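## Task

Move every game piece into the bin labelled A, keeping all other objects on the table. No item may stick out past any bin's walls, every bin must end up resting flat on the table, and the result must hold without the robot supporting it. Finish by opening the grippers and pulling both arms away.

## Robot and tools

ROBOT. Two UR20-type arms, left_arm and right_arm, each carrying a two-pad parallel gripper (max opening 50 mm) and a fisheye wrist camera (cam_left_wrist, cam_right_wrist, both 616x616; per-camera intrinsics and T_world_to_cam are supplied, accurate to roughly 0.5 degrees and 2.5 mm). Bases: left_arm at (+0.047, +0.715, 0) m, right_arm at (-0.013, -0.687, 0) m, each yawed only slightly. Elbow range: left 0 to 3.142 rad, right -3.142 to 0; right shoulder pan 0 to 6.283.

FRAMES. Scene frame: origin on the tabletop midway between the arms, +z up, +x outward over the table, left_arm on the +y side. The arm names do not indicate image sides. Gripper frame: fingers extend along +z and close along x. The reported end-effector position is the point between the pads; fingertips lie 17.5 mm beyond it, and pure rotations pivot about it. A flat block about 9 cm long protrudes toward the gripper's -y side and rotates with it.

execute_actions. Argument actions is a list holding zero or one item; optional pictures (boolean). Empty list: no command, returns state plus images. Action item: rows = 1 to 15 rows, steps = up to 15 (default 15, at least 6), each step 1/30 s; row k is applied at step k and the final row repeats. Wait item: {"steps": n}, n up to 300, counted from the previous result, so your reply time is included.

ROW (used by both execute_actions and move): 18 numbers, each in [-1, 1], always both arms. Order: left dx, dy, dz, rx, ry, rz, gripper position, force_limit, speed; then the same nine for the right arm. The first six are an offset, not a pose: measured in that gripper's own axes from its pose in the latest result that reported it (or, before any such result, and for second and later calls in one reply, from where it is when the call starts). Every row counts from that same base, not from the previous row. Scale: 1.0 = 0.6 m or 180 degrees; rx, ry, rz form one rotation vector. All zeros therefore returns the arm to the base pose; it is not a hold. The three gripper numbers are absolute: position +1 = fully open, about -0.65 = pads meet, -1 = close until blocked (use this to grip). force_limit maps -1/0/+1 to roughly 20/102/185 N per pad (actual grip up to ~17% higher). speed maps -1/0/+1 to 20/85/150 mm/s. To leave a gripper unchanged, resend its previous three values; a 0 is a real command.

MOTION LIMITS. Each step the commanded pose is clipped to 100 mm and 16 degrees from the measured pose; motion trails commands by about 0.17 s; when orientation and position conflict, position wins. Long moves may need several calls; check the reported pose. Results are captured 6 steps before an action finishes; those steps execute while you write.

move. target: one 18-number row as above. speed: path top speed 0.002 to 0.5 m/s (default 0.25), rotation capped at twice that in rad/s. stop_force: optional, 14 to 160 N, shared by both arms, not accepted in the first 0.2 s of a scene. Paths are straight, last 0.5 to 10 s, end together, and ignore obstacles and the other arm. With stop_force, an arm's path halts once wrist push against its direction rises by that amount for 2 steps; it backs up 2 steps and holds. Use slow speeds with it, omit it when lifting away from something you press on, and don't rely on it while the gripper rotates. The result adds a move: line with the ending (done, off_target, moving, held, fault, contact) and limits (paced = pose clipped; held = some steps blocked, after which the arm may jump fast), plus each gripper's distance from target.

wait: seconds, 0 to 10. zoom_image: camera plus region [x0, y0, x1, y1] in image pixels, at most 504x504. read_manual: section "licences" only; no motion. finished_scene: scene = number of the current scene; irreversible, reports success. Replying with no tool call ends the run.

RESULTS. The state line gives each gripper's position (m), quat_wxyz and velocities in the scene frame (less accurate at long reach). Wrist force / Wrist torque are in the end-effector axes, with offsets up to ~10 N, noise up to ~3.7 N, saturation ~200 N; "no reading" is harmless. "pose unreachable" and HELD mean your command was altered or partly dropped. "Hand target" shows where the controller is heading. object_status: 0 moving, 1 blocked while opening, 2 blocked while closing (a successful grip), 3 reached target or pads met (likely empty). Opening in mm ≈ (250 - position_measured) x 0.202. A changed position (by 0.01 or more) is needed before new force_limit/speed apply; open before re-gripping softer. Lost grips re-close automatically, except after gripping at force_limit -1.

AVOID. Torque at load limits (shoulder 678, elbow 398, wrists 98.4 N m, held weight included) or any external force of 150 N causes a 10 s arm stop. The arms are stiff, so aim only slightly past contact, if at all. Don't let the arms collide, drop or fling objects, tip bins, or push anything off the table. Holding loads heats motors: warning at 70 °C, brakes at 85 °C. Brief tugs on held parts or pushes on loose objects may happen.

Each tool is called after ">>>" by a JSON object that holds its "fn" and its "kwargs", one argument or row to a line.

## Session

>>> {"fn": "execute_actions", "kwargs": {
  "actions": []
}}

Scene clock: 0.00 s of 4800.00 s.
left_arm: end_effector_position=(+0.2382, +0.2402, +0.1093) position_measured=3 object_status=3 end_effector_quat_wxyz=(-0.255, +0.553, +0.781, -0.140) end_effector_velocity=(-0.000, -0.001, +0.000) end_effector_angular_velocity=(+0.001, -0.001, +0.001) | right_arm: end_effector_position=(+0.4121, -0.0234, +0.3652) position_measured=3 object_status=3 end_effector_quat_wxyz=(-0.030, -0.416, +0.902, -0.108) end_effector_velocity=(+0.000, -0.000, +0.000) end_effector_angular_velocity=(-0.000, -0.001, -0.000)
Joint positions: left_arm=[-1.273 -1.425  2.534 -2.378 -2.085 -1.46 ] | right_arm=[ 4.343 -1.617 -2.042 -1.261  1.482 -1.097]
Joint velocities: left_arm=[-0.001 -0.    -0.001  0.     0.    -0.002] | right_arm=[ 0.     0.    -0.     0.    -0.001  0.   ]
Wrist force (N, on the end effector, along its own x y z axes, offset not removed): no reading
Wrist torque (N m, same axes, about the end effector's origin, offset not removed): no reading
Hand target (left_arm): +0.238, +0.240, +0.109; -0.255, +0.553, +0.781, -0.140
Hand target (right_arm): +0.412, -0.023, +0.365; -0.030, -0.416, +0.902, -0.108
camera_calibration (this result's frames):
cam_left_wrist: T_world_to_cam=[[-0.207117, 0.945683, 0.250573, -0.209509], [0.935755, 0.266223, -0.231276, -0.263275], [-0.285422, 0.186574, -0.940066, 0.279241], [0, 0, 0, 1]] pos_world=[0.282669, 0.21612, 0.254113]
cam_right_wrist: T_world_to_cam=[[-0.613481, -0.769439, 0.177781, 0.16193], [-0.761474, 0.636021, 0.12504, 0.286275], [-0.209283, -0.058666, -0.976094, 0.587082], [0, 0, 0, 1]] pos_world=[0.440198, -0.0230402, 0.508464]

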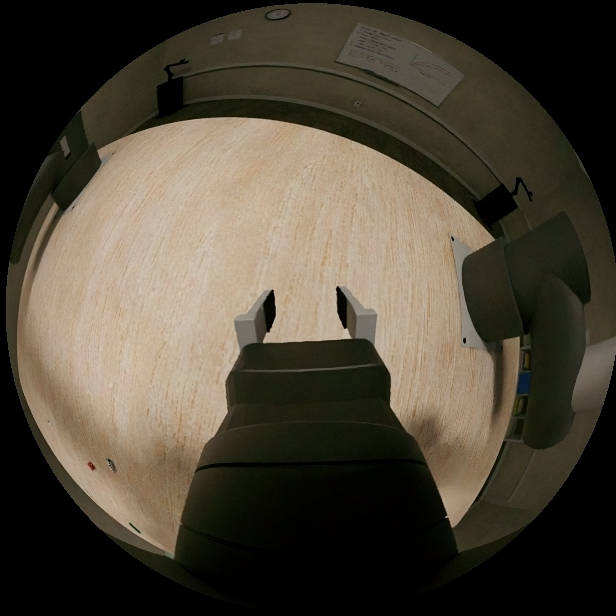

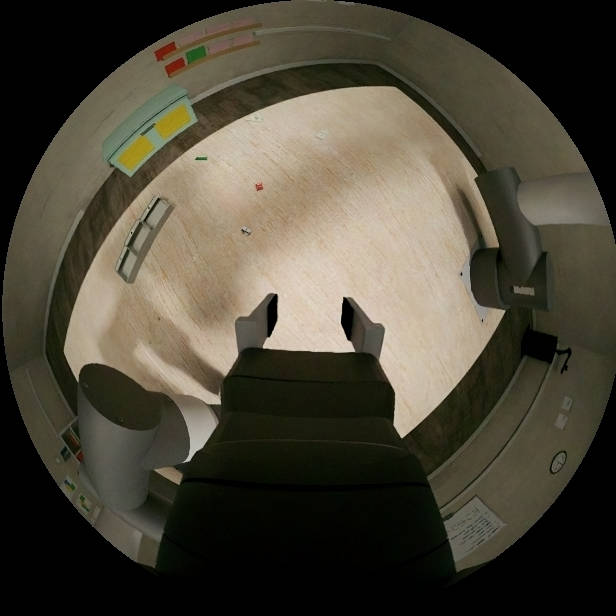

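>>> {"fn": "zoom_image", "kwargs": {
  "camera": "cam_right_wrist",
  "region": [180, 100, 340, 250]
}}

>>> {"fn": "zoom_image", "kwargs": {
  "camera": "cam_right_wrist",
  "region": [90, 180, 200, 300]
}}

Region (180, 100, 340, 250) of cam_right_wrist's 616x616 image, scaled by 3.150, with more detail than that image has; it fills the top 472 rows of this view, and the rest is white.

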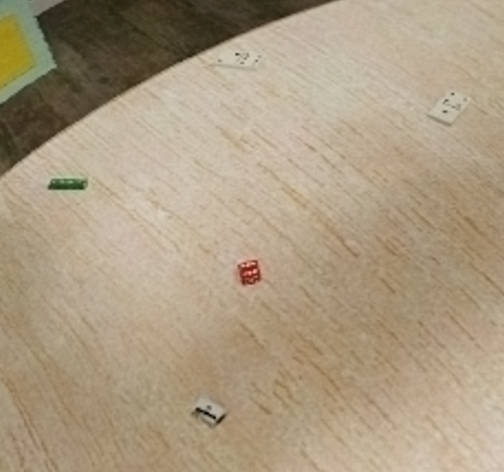

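Region (90, 180, 200, 300) of cam_right_wrist's 616x616 image, scaled by 4.200, with more detail than that image has; it fills the left 462 columns of this view, and the rest is white.

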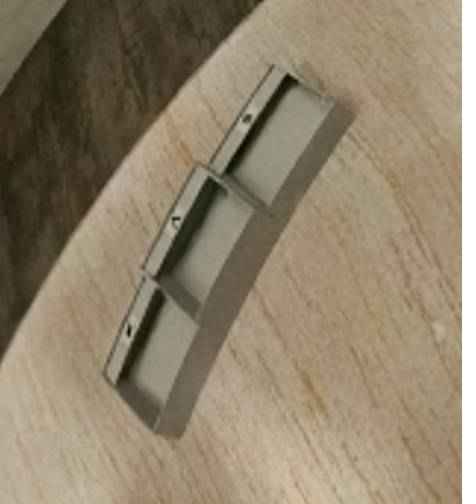

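>>> {"fn": "move", "kwargs": {
  "target": [-0.789,0.367,-0.4137,-0.1937,-0.0042,0.2663,0.5,-0.6,0, 0.0585,-0.7407,0.624,-0.0659,-0.030,0.1746,0.7,-0.6,0],
  "speed": 0.35
}}

>>> {"fn": "zoom_image", "kwargs": {
  "camera": "cam_right_wrist",
  "region": [240, 230, 380, 350]
}}

>>> {"fn": "zoom_image", "kwargs": {
  "camera": "cam_left_wrist",
  "region": [240, 230, 380, 350]
}}

Scene clock: 4.83 s of 4800.00 s.
left_arm: end_effector_position=(+0.6722, -0.1412, +0.0917) position_measured=78 object_status=3 end_effector_quat_wxyz=(+0.000, +0.866, +0.501, +0.000) end_effector_velocity=(+0.001, -0.001, +0.001) end_effector_angular_velocity=(-0.001, -0.001, -0.003) | right_arm: end_effector_position=(+0.7386, -0.4106, +0.0801) position_measured=48 object_status=3 end_effector_quat_wxyz=(-0.000, -0.156, +0.988, +0.000) end_effector_velocity=(+0.001, -0.000, -0.001) end_effector_angular_velocity=(+0.002, +0.000, -0.001)
Joint positions: left_arm=[-1.191 -1.061  1.905 -2.416 -1.57  -0.596] | right_arm=[ 3.65  -1.865 -2.318 -0.53   1.572 -1.248]
Joint velocities: left_arm=[ 0.     0.    -0.001 -0.001  0.     0.003] | right_arm=[-0.002 -0.001  0.001  0.002  0.002 -0.   ]
Wrist force (N, on the end effector, along its own x y z axes, offset not removed): left_arm=[-0.3 0.0 -4.9] | right_arm=[2.0 2.1 -4.3]
Wrist torque (N m, same axes, about the end effector's origin, offset not removed): left_arm=[0.43 0.26 -0.22] | right_arm=[-0.45 -0.22 0.19]
Hand target (left_arm): +0.672, -0.141, +0.092; +0.001, +0.866, +0.501, +0.000
Hand target (right_arm): +0.739, -0.411, +0.080; -0.000, -0.156, +0.988, +0.000
Off the commanded pose (left_arm): 0.001 m, 0 deg.
Off the commanded pose (right_arm): 0.002 m, 0 deg.
Kept back: nothing.
move: done
camera_calibration (this result's frames):
cam_left_wrist: T_world_to_cam=[[0.534216, 0.844659, 0.0341345, -0.247279], [0.798229, -0.51732, 0.308562, -0.639615], [0.278288, -0.137591, -0.950592, 0.0339402], [0, 0, 0, 1]] pos_world=[0.633214, -0.117349, 0.238065]
cam_right_wrist: T_world_to_cam=[[-0.934102, -0.355946, 0.0275088, 0.533587], [-0.333242, 0.896971, 0.290506, 0.594365], [-0.128079, 0.262195, -0.956478, 0.424563], [0, 0, 0, 1]] pos_world=[0.750869, -0.454518, 0.21874]

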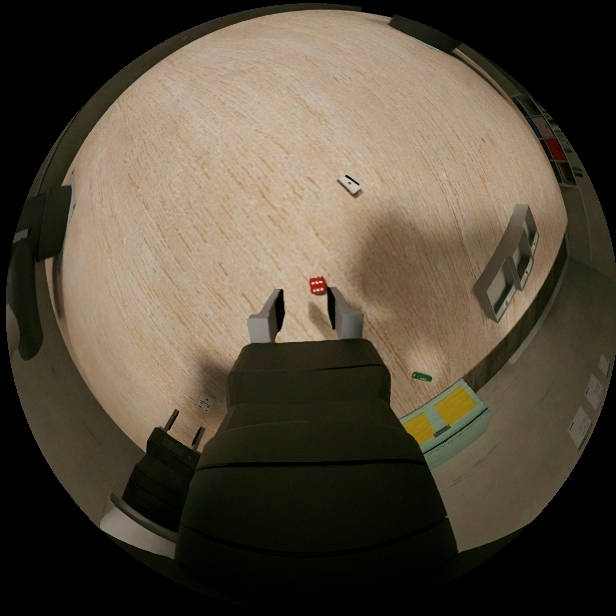

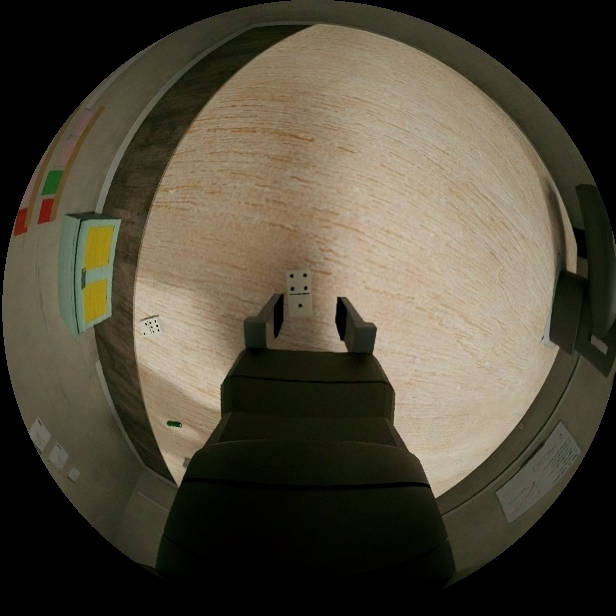

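Region (240, 230, 380, 350) of cam_right_wrist's 616x616 image, scaled by 3.600, with more detail than that image has; it fills the top 432 rows of this view, and the rest is white.

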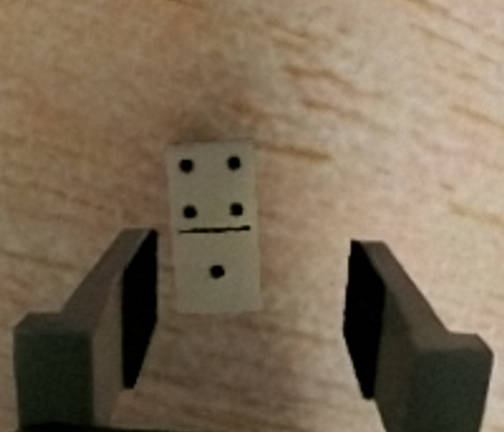

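Region (240, 230, 380, 350) of cam_left_wrist's 616x616 image, scaled by 3.600, with more detail than that image has; it fills the top 432 rows of this view, and the rest is white.

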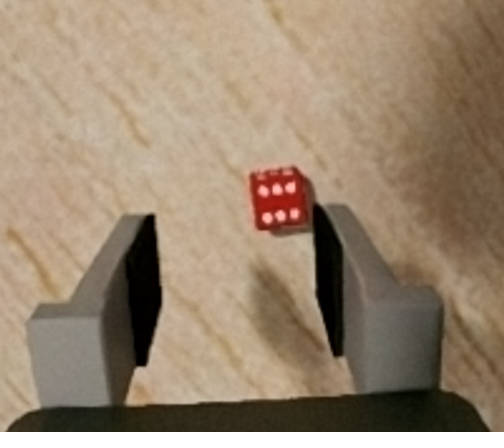

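>>> {"fn": "zoom_image", "kwargs": {
  "camera": "cam_left_wrist",
  "region": [460, 195, 560, 330]
}}

>>> {"fn": "move", "kwargs": {
  "target": [0.0233,0,0.078,0,0,-0.028,0.5,-0.6,0, -0.0207,0,0.067,0,0,-0.0355,0.7,-0.6,0],
  "speed": 0.12
}}

>>> {"fn": "zoom_image", "kwargs": {
  "camera": "cam_right_wrist",
  "region": [240, 230, 380, 350]
}}

>>> {"fn": "zoom_image", "kwargs": {
  "camera": "cam_left_wrist",
  "region": [240, 230, 380, 350]
}}

Region (460, 195, 560, 330) of cam_left_wrist's 616x616 image, scaled by 3.733, with more detail than that image has; it fills the left 373 columns of this view, and the rest is white.

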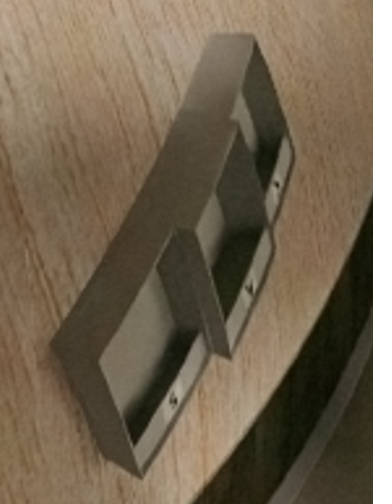

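Scene clock: 6.27 s of 4800.00 s.
left_arm: end_effector_position=(+0.6791, -0.1293, +0.0450) position_measured=78 object_status=3 end_effector_quat_wxyz=(+0.000, +0.843, +0.538, +0.000) end_effector_velocity=(-0.000, +0.001, -0.003) end_effector_angular_velocity=(+0.002, +0.000, +0.002) | right_arm: end_effector_position=(+0.7504, -0.4067, +0.0400) position_measured=48 object_status=3 end_effector_quat_wxyz=(-0.000, -0.211, +0.978, +0.000) end_effector_velocity=(+0.001, +0.001, -0.001) end_effector_angular_velocity=(+0.002, -0.001, +0.004)
Joint positions: left_arm=[-1.178 -1.022  1.93  -2.48  -1.571 -0.671] | right_arm=[ 3.646 -1.928 -2.32  -0.465  1.572 -1.363]
Joint velocities: left_arm=[-0.     0.003  0.001 -0.002  0.    -0.002] | right_arm=[-0.    -0.002  0.     0.004  0.001 -0.004]
Wrist force (N, on the end effector, along its own x y z axes, offset not removed): left_arm=[0.1 -0.4 -6.5] | right_arm=[2.2 -1.6 1.1]
Wrist torque (N m, same axes, about the end effector's origin, offset not removed): left_arm=[0.28 0.10 -0.21] | right_arm=[-1.09 -0.54 0.26]
Hand target (left_arm): +0.679, -0.129, +0.045; +0.000, +0.843, +0.538, +0.000
Hand target (right_arm): +0.750, -0.407, +0.040; -0.000, -0.211, +0.977, +0.000
Off the commanded pose (left_arm): 0.000 m, 0 deg.
Off the commanded pose (right_arm): 0.000 m, 0 deg.
Kept back: nothing.
move: done
camera_calibration (this result's frames):
cam_left_wrist: T_world_to_cam=[[0.458176, 0.888212, 0.0339742, -0.202161], [0.840523, -0.445376, 0.308481, -0.644027], [0.289128, -0.112783, -0.950624, -0.0148506], [0, 0, 0, 1]] pos_world=[0.638238, -0.108947, 0.191421]
cam_right_wrist: T_world_to_cam=[[-0.888841, -0.457391, 0.0274609, 0.471841], [-0.430726, 0.854462, 0.290466, 0.662306], [-0.156321, 0.24635, -0.956491, 0.4015], [0, 0, 0, 1]] pos_world=[0.767427, -0.449009, 0.178696]

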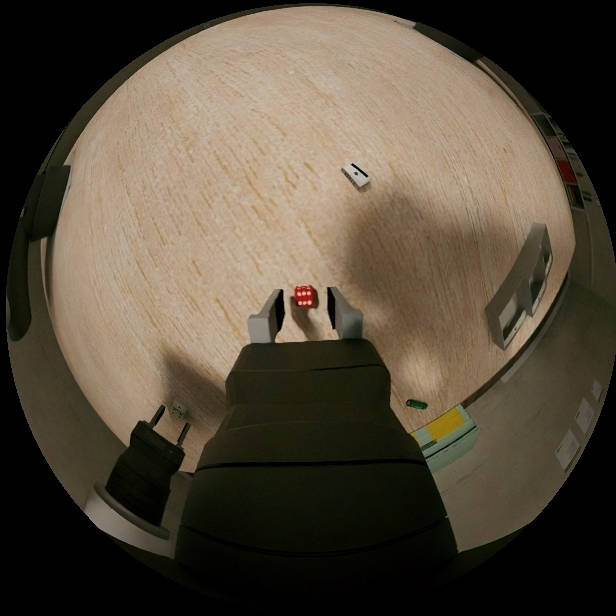

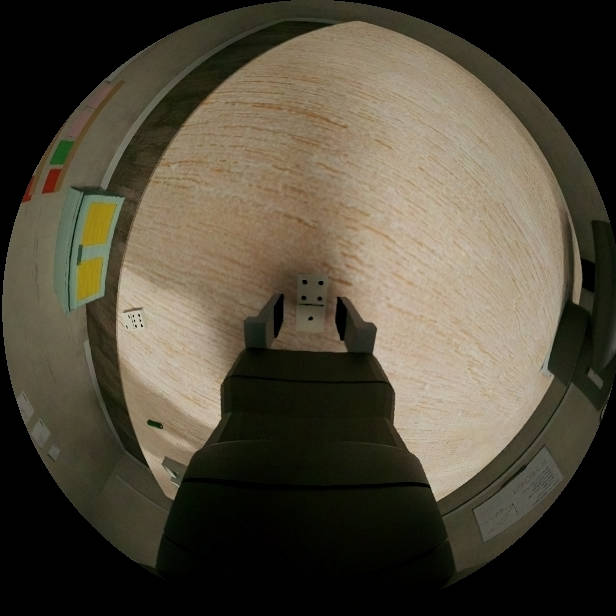

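Region (240, 230, 380, 350) of cam_right_wrist's 616x616 image, scaled by 3.600, with more detail than that image has; it fills the top 432 rows of this view, and the rest is white.

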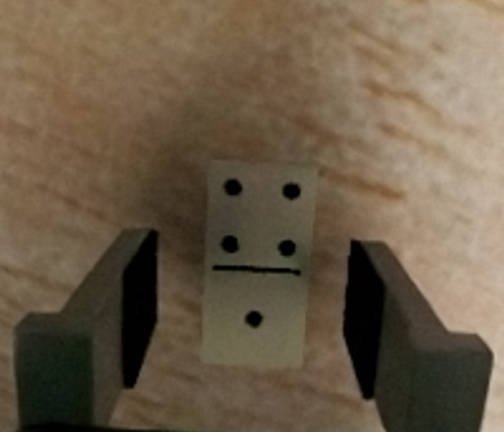

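Region (240, 230, 380, 350) of cam_left_wrist's 616x616 image, scaled by 3.600, with more detail than that image has; it fills the top 432 rows of this view, and the rest is white.

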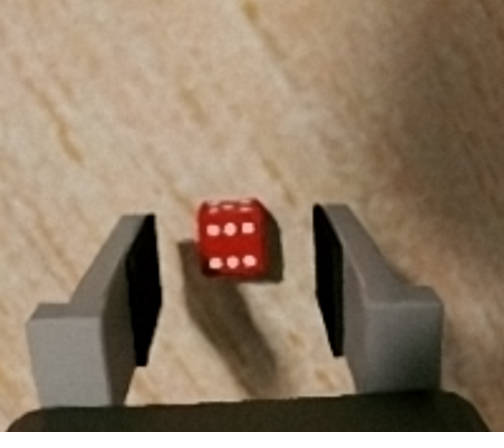

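>>> {"fn": "move", "kwargs": {
  "target": [-0.0015,0,0.038,0,0,0,0.5,-0.6,0, 0.0015,0,0.033,0,0,0,0.7,-0.6,0],
  "speed": 0.05,
  "stop_force": 25
}}

>>> {"fn": "move", "kwargs": {
  "target": [0,0,0,0,0,0,-1,-0.6,0.3, 0,0,0,0,0,0,-1,-0.6,0.3]
}}

Scene clock: 7.37 s of 4800.00 s.
left_arm: end_effector_position=(+0.6788, -0.1302, +0.0223) position_measured=78 object_status=3 end_effector_quat_wxyz=(+0.000, +0.843, +0.538, +0.000) end_effector_velocity=(+0.001, +0.001, -0.001) end_effector_angular_velocity=(+0.001, -0.001, -0.000) | right_arm: end_effector_position=(+0.7495, -0.4070, +0.0203) position_measured=48 object_status=3 end_effector_quat_wxyz=(-0.000, -0.211, +0.978, +0.000) end_effector_velocity=(-0.000, +0.000, -0.001) end_effector_angular_velocity=(+0.000, -0.000, +0.000)
Joint positions: left_arm=[-1.179 -0.999  1.935 -2.508 -1.571 -0.671] | right_arm=[ 3.646 -1.956 -2.327 -0.43   1.572 -1.363]
Joint velocities: left_arm=[ 0.     0.001  0.001 -0.001  0.001  0.001] | right_arm=[ 0.    -0.001 -0.001  0.002  0.     0.   ]
Wrist force (N, on the end effector, along its own x y z axes, offset not removed): left_arm=[0.8 -1.2 -4.4] | right_arm=[-0.8 5.5 4.4]
Wrist torque (N m, same axes, about the end effector's origin, offset not removed): left_arm=[0.08 0.00 -0.26] | right_arm=[0.50 0.20 0.07]
Hand target (left_arm): +0.679, -0.130, +0.022; +0.000, +0.843, +0.538, +0.000
Hand target (right_arm): +0.750, -0.407, +0.020; -0.000, -0.211, +0.978, +0.000
Off the commanded pose (left_arm): 0.000 m, 0 deg.
Off the commanded pose (right_arm): 0.000 m, 0 deg.
Kept back: nothing.
move: done
camera_calibration (this result's frames):
cam_left_wrist: T_world_to_cam=[[0.45817, 0.888215, 0.0339724, -0.200429], [0.840527, -0.445369, 0.308482, -0.637121], [0.289129, -0.112783, -0.950623, -0.036384], [0, 0, 0, 1]] pos_world=[0.637867, -0.109834, 0.168762]
cam_right_wrist: T_world_to_cam=[[-0.888849, -0.457375, 0.027486, 0.471519], [-0.430698, 0.854465, 0.290498, 0.667938], [-0.156352, 0.246371, -0.956481, 0.38266], [0, 0, 0, 1]] pos_world=[0.766619, -0.449345, 0.159012]

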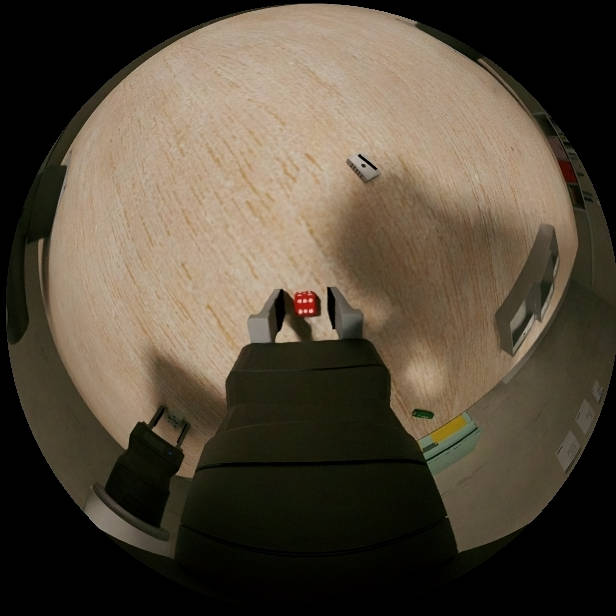

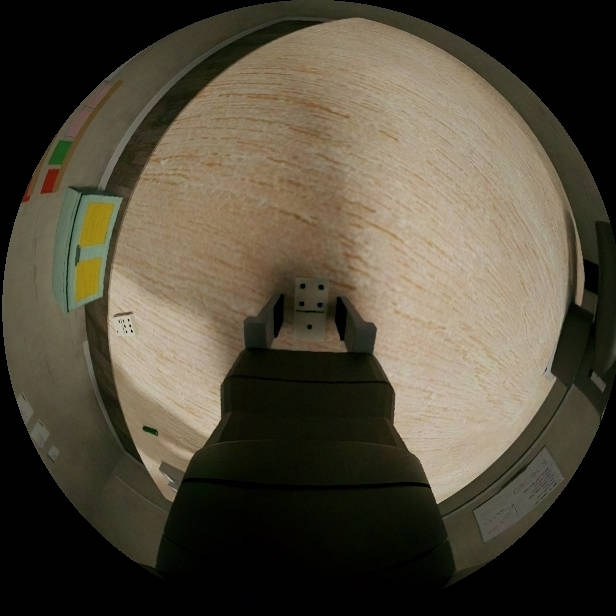

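Scene clock: 7.87 s of 4800.00 s.
left_arm: end_effector_position=(+0.6788, -0.1302, +0.0223) position_measured=179 object_status=2 end_effector_quat_wxyz=(+0.001, +0.843, +0.538, +0.000) end_effector_velocity=(-0.001, -0.002, +0.001) end_effector_angular_velocity=(-0.001, -0.001, -0.004) | right_arm: end_effector_position=(+0.7495, -0.4070, +0.0203) position_measured=137 object_status=2 end_effector_quat_wxyz=(-0.000, -0.211, +0.978, +0.000) end_effector_velocity=(-0.000, +0.000, -0.000) end_effector_angular_velocity=(+0.001, +0.001, -0.001)
Joint positions: left_arm=[-1.179 -0.999  1.935 -2.508 -1.571 -0.671] | right_arm=[ 3.646 -1.956 -2.327 -0.43   1.572 -1.363]
Joint velocities: left_arm=[-0.002 -0.001 -0.001 -0.     0.     0.002] | right_arm=[-0.    -0.     0.    -0.001  0.001  0.001]
Wrist force (N, on the end effector, along its own x y z axes, offset not removed): left_arm=[0.1 -1.9 -4.8] | right_arm=[-6.0 2.7 -7.2]
Wrist torque (N m, same axes, about the end effector's origin, offset not removed): left_arm=[-0.04 0.13 -0.17] | right_arm=[-0.12 1.29 0.17]
Hand target (left_arm): +0.679, -0.130, +0.022; +0.000, +0.843, +0.538, +0.000
Hand target (right_arm): +0.750, -0.407, +0.020; -0.000, -0.211, +0.978, +0.000
Off the commanded pose (left_arm): 0.000 m, 0 deg.
Off the commanded pose (right_arm): 0.000 m, 0 deg.
Kept back: nothing.
move: done
camera_calibration (this result's frames):
cam_left_wrist: T_world_to_cam=[[0.458171, 0.888215, 0.0339675, -0.200422], [0.840525, -0.445368, 0.308489, -0.637109], [0.289133, -0.11279, -0.950621, -0.0364314], [0, 0, 0, 1]] pos_world=[0.637867, -0.109839, 0.168717]
cam_right_wrist: T_world_to_cam=[[-0.888848, -0.457378, 0.0274739, 0.47152], [-0.430706, 0.854465, 0.290486, 0.667956], [-0.156337, 0.246365, -0.956485, 0.382607], [0, 0, 0, 1]] pos_world=[0.766618, -0.449343, 0.158971]

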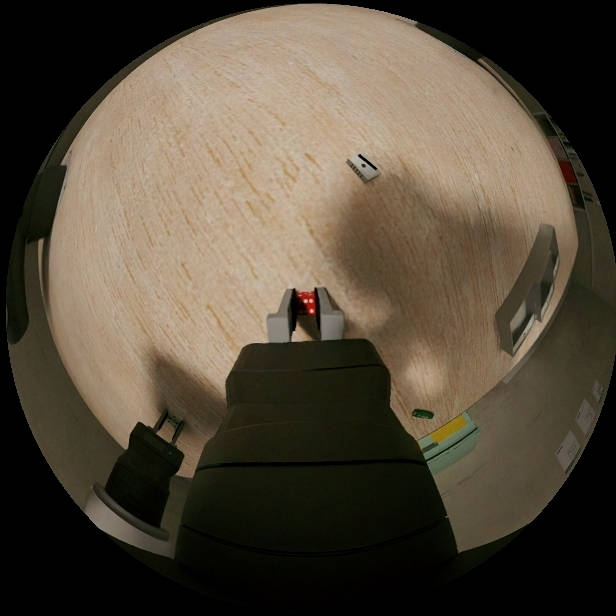

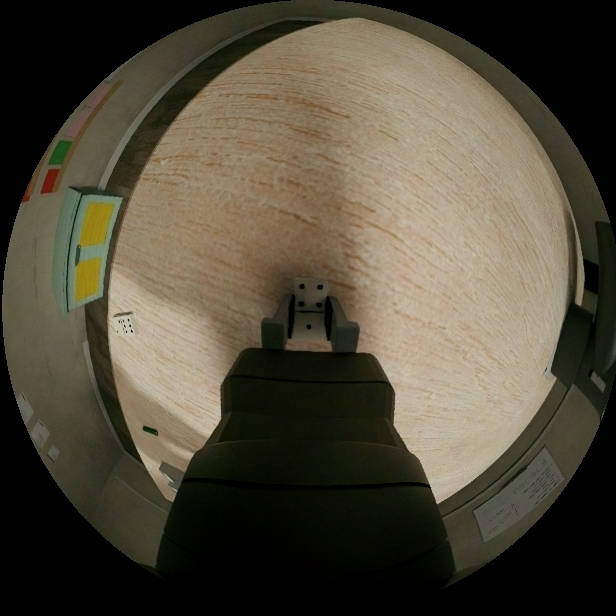

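>>> {"fn": "move", "kwargs": {
  "target": [0,0,-0.1,0,0,0,-1,-0.6,0.3, 0,0,-0.1,0,0,0,-1,-0.6,0.3],
  "speed": 0.25
}}

>>> {"fn": "move", "kwargs": {
  "target": [0.5475,-0.087,-0.08,0,0,0.30,-1,-0.6,0.3, -0.273,0.401,-0.083,0,0,0.0744,-1,-0.6,0.3],
  "speed": 0.35
}}

>>> {"fn": "zoom_image", "kwargs": {
  "camera": "cam_left_wrist",
  "region": [230, 170, 400, 350]
}}

Scene clock: 9.67 s of 4800.00 s.
left_arm: end_effector_position=(+0.6787, -0.1300, +0.0821) position_measured=179 object_status=2 end_effector_quat_wxyz=(+0.000, +0.843, +0.538, +0.000) end_effector_velocity=(+0.001, +0.002, +0.001) end_effector_angular_velocity=(+0.001, -0.000, +0.003) | right_arm: end_effector_position=(+0.7495, -0.4072, +0.0801) position_measured=137 object_status=2 end_effector_quat_wxyz=(-0.000, -0.211, +0.978, +0.000) end_effector_velocity=(+0.001, +0.000, +0.002) end_effector_angular_velocity=(-0.000, -0.001, -0.000)
Joint positions: left_arm=[-1.179 -1.057  1.918 -2.433 -1.571 -0.671] | right_arm=[ 3.646 -1.872 -2.306 -0.535  1.572 -1.363]
Joint velocities: left_arm=[ 0.001 -0.001  0.     0.003  0.001 -0.001] | right_arm=[-0.     0.002  0.001 -0.002 -0.001  0.   ]
Wrist force (N, on the end effector, along its own x y z axes, offset not removed): left_arm=[-0.3 0.2 -5.3] | right_arm=[2.2 -5.6 1.1]
Wrist torque (N m, same axes, about the end effector's origin, offset not removed): left_arm=[0.45 0.24 -0.19] | right_arm=[-1.65 -0.40 0.11]
Hand target (left_arm): +0.679, -0.130, +0.082; +0.001, +0.843, +0.538, +0.000
Hand target (right_arm): +0.750, -0.407, +0.080; -0.000, -0.211, +0.978, +0.000
Off the commanded pose (left_arm): 0.000 m, 0 deg.
Off the commanded pose (right_arm): 0.000 m, 0 deg.
Kept back: nothing.
move: done
camera_calibration (this result's frames):
cam_left_wrist: T_world_to_cam=[[0.458109, 0.888246, 0.0339935, -0.202593], [0.840562, -0.445321, 0.308455, -0.655452], [0.289122, -0.112732, -0.950631, 0.0204664], [0, 0, 0, 1]] pos_world=[0.63784, -0.109627, 0.22852]
cam_right_wrist: T_world_to_cam=[[-0.888843, -0.457389, 0.0274575, 0.469785], [-0.430721, 0.854457, 0.290486, 0.65069], [-0.156326, 0.24637, -0.956485, 0.43984], [0, 0, 0, 1]] pos_world=[0.766589, -0.449476, 0.218785]

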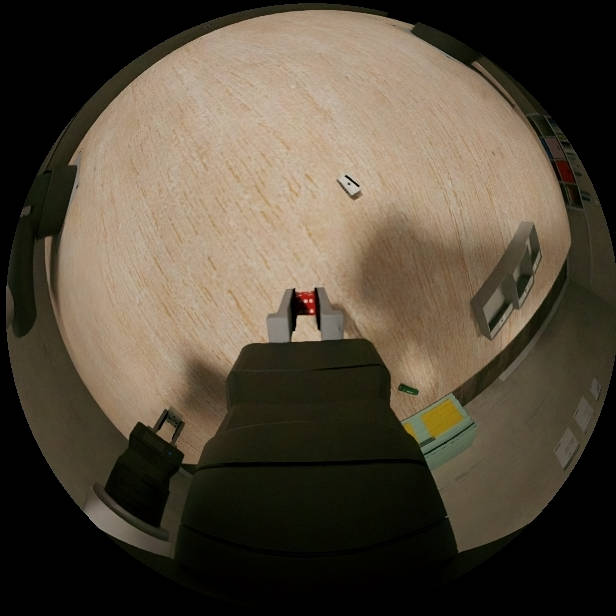

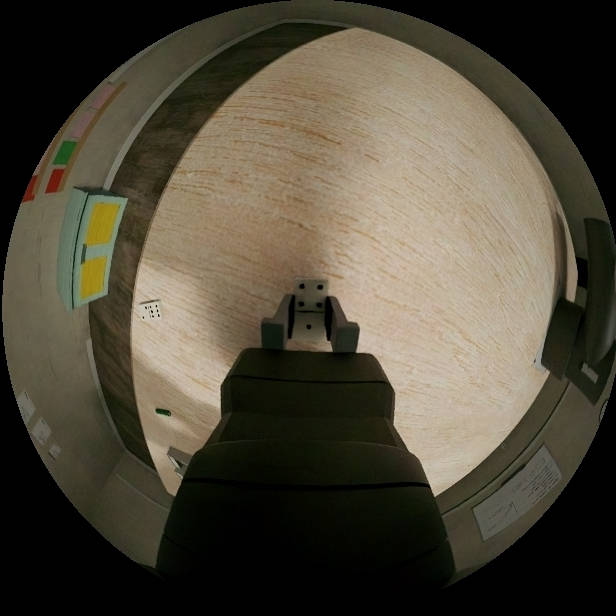

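Scene clock: 11.60 s of 4800.00 s.
left_arm: end_effector_position=(+0.7696, +0.1898, +0.1288) position_measured=179 object_status=2 end_effector_quat_wxyz=(+0.001, +0.995, +0.097, -0.000) end_effector_velocity=(-0.000, +0.001, -0.000) end_effector_angular_velocity=(-0.000, +0.001, -0.004) | right_arm: end_effector_position=(+0.7997, -0.1208, +0.1306) position_measured=137 object_status=2 end_effector_quat_wxyz=(-0.000, -0.095, +0.995, +0.000) end_effector_velocity=(+0.001, +0.001, +0.000) end_effector_angular_velocity=(-0.001, -0.001, -0.002)
Joint positions: left_arm=[-0.943 -1.243  2.144 -2.473 -1.572  0.507] | right_arm=[ 3.847 -1.975 -2.013 -0.724  1.571 -0.929]
Joint velocities: left_arm=[ 0.001  0.     0.001 -0.    -0.001  0.004] | right_arm=[ 0.001 -0.001  0.002 -0.001 -0.002  0.002]
Wrist force (N, on the end effector, along its own x y z axes, offset not removed): left_arm=[0.0 -0.5 -6.1] | right_arm=[-2.5 0.5 -3.8]
Wrist torque (N m, same axes, about the end effector's origin, offset not removed): left_arm=[0.25 0.21 -0.25] | right_arm=[-0.73 0.49 0.27]
Hand target (left_arm): +0.770, +0.190, +0.129; +0.000, +0.995, +0.097, -0.000
Hand target (right_arm): +0.800, -0.121, +0.131; -0.000, -0.095, +0.995, +0.000
Off the commanded pose (left_arm): 0.001 m, 0 deg.
Off the commanded pose (right_arm): 0.001 m, 0 deg.
Kept back: nothing.
move: done
camera_calibration (this result's frames):
cam_left_wrist: T_world_to_cam=[[0.987819, 0.151861, 0.0339357, -0.797715], [0.134169, -0.941693, 0.308565, 0.0339784], [0.0788158, -0.300253, -0.950598, 0.272074], [0, 0, 0, 1]] pos_world=[0.761995, 0.23483, 0.27522]
cam_right_wrist: T_world_to_cam=[[-0.970603, -0.239135, 0.0272859, 0.735761], [-0.221258, 0.931125, 0.289916, 0.254798], [-0.0947357, 0.275356, -0.956663, 0.379701], [0, 0, 0, 1]] pos_world=[0.806479, -0.165856, 0.2693]

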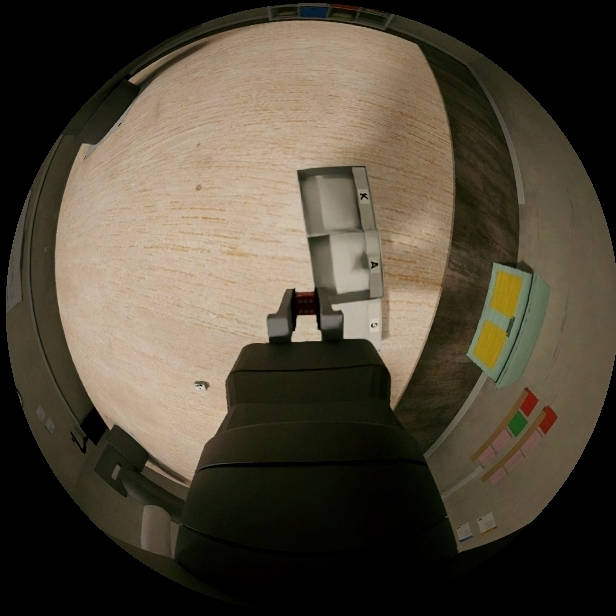

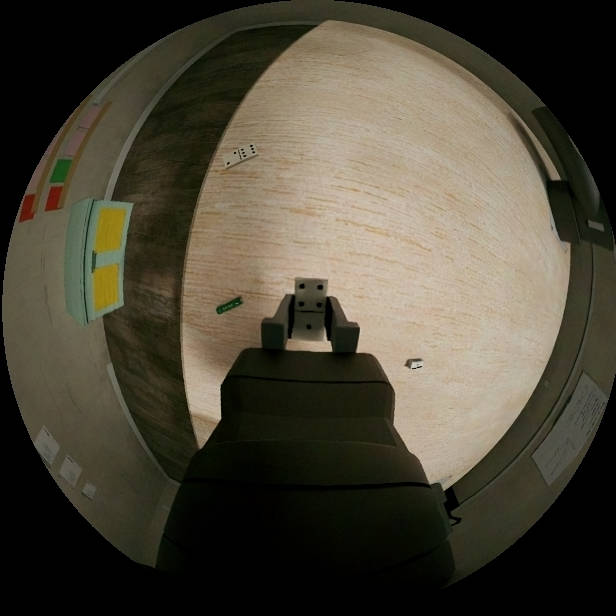

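Region (230, 170, 400, 350) of cam_left_wrist's 616x616 image, scaled by 2.800, with more detail than that image has.

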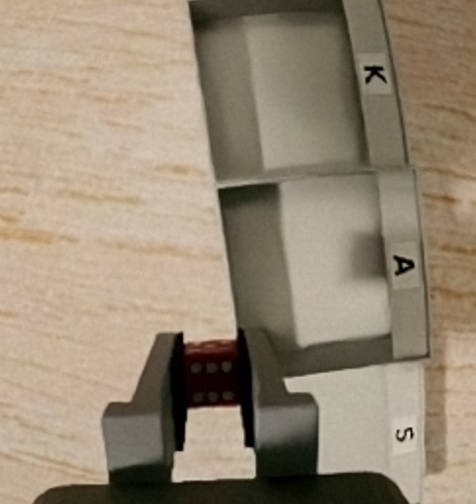

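>>> {"fn": "move", "kwargs": {
  "target": [0.0675,-0.0718,0.073,0,0,-0.029,-1,-0.6,0.3, 0,0,0,0,0,-0.0295,-1,-0.6,0.3],
  "speed": 0.15
}}

>>> {"fn": "zoom_image", "kwargs": {
  "camera": "cam_left_wrist",
  "region": [230, 200, 390, 350]
}}

>>> {"fn": "zoom_image", "kwargs": {
  "camera": "cam_right_wrist",
  "region": [200, 120, 290, 200]
}}

Scene clock: 13.67 s of 4800.00 s.
left_arm: end_effector_position=(+0.8009, +0.2395, +0.0849) position_measured=179 object_status=2 end_effector_quat_wxyz=(+0.001, +0.990, +0.142, -0.000) end_effector_velocity=(-0.001, -0.002, -0.001) end_effector_angular_velocity=(-0.000, -0.000, -0.000) | right_arm: end_effector_position=(+0.7997, -0.1209, +0.1306) position_measured=137 object_status=2 end_effector_quat_wxyz=(-0.000, -0.141, +0.990, +0.000) end_effector_velocity=(-0.000, +0.000, +0.000) end_effector_angular_velocity=(+0.001, -0.000, +0.003)
Joint positions: left_arm=[-0.877 -1.195  2.165 -2.541 -1.572  0.482] | right_arm=[ 3.848 -1.973 -2.016 -0.723  1.571 -1.02 ]
Joint velocities: left_arm=[-0.002  0.002  0.    -0.002 -0.    -0.001] | right_arm=[-0.     0.    -0.001  0.001  0.001 -0.003]
Wrist force (N, on the end effector, along its own x y z axes, offset not removed): left_arm=[1.1 -1.3 -3.8] | right_arm=[-0.1 -3.8 -6.9]
Wrist torque (N m, same axes, about the end effector's origin, offset not removed): left_arm=[0.17 0.07 -0.19] | right_arm=[-1.62 0.01 0.27]
Hand target (left_arm): +0.801, +0.240, +0.085; +0.001, +0.990, +0.142, -0.000
Hand target (right_arm): +0.800, -0.121, +0.131; -0.000, -0.141, +0.990, +0.000
Off the commanded pose (left_arm): 0.000 m, 0 deg.
Off the commanded pose (right_arm): 0.000 m, 0 deg.
Kept back: nothing.
move: done
camera_calibration (this result's frames):
cam_left_wrist: T_world_to_cam=[[0.969957, 0.24095, 0.033553, -0.841678], [0.219253, -0.925585, 0.30858, 0.0181403], [0.105408, -0.291953, -0.950607, 0.219548], [0, 0, 0, 1]] pos_world=[0.789273, 0.28369, 0.231347]
cam_right_wrist: T_world_to_cam=[[-0.944364, -0.327776, 0.0272095, 0.704096], [-0.306358, 0.906717, 0.289843, 0.319958], [-0.119675, 0.265381, -0.956687, 0.398434], [0, 0, 0, 1]] pos_world=[0.810627, -0.165062, 0.269281]

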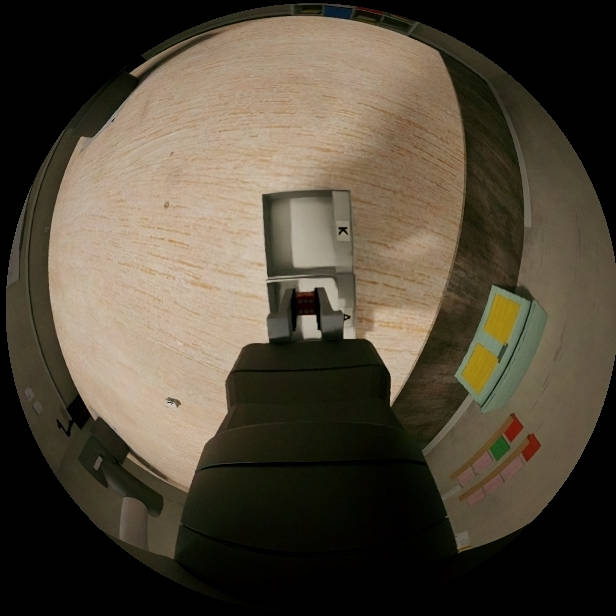

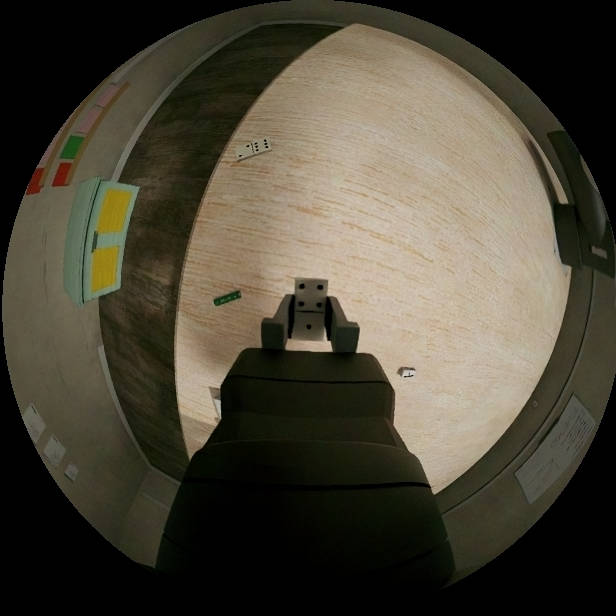

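Region (230, 200, 390, 350) of cam_left_wrist's 616x616 image, scaled by 3.150, with more detail than that image has; it fills the top 472 rows of this view, and the rest is white.

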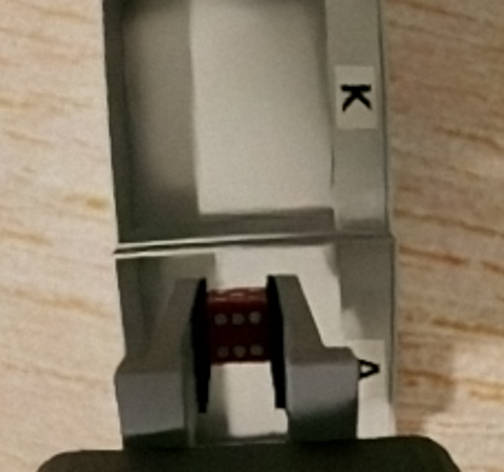

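Region (200, 120, 290, 200) of cam_right_wrist's 616x616 image, scaled by 5.600, with more detail than that image has.

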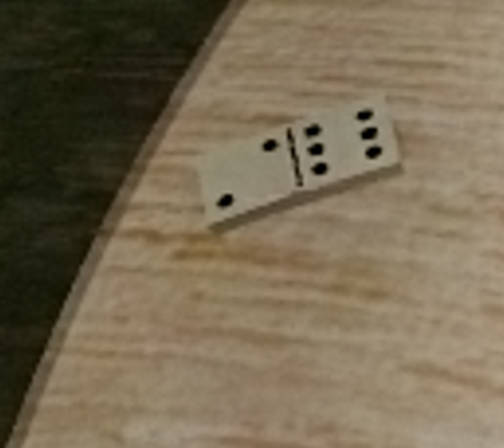

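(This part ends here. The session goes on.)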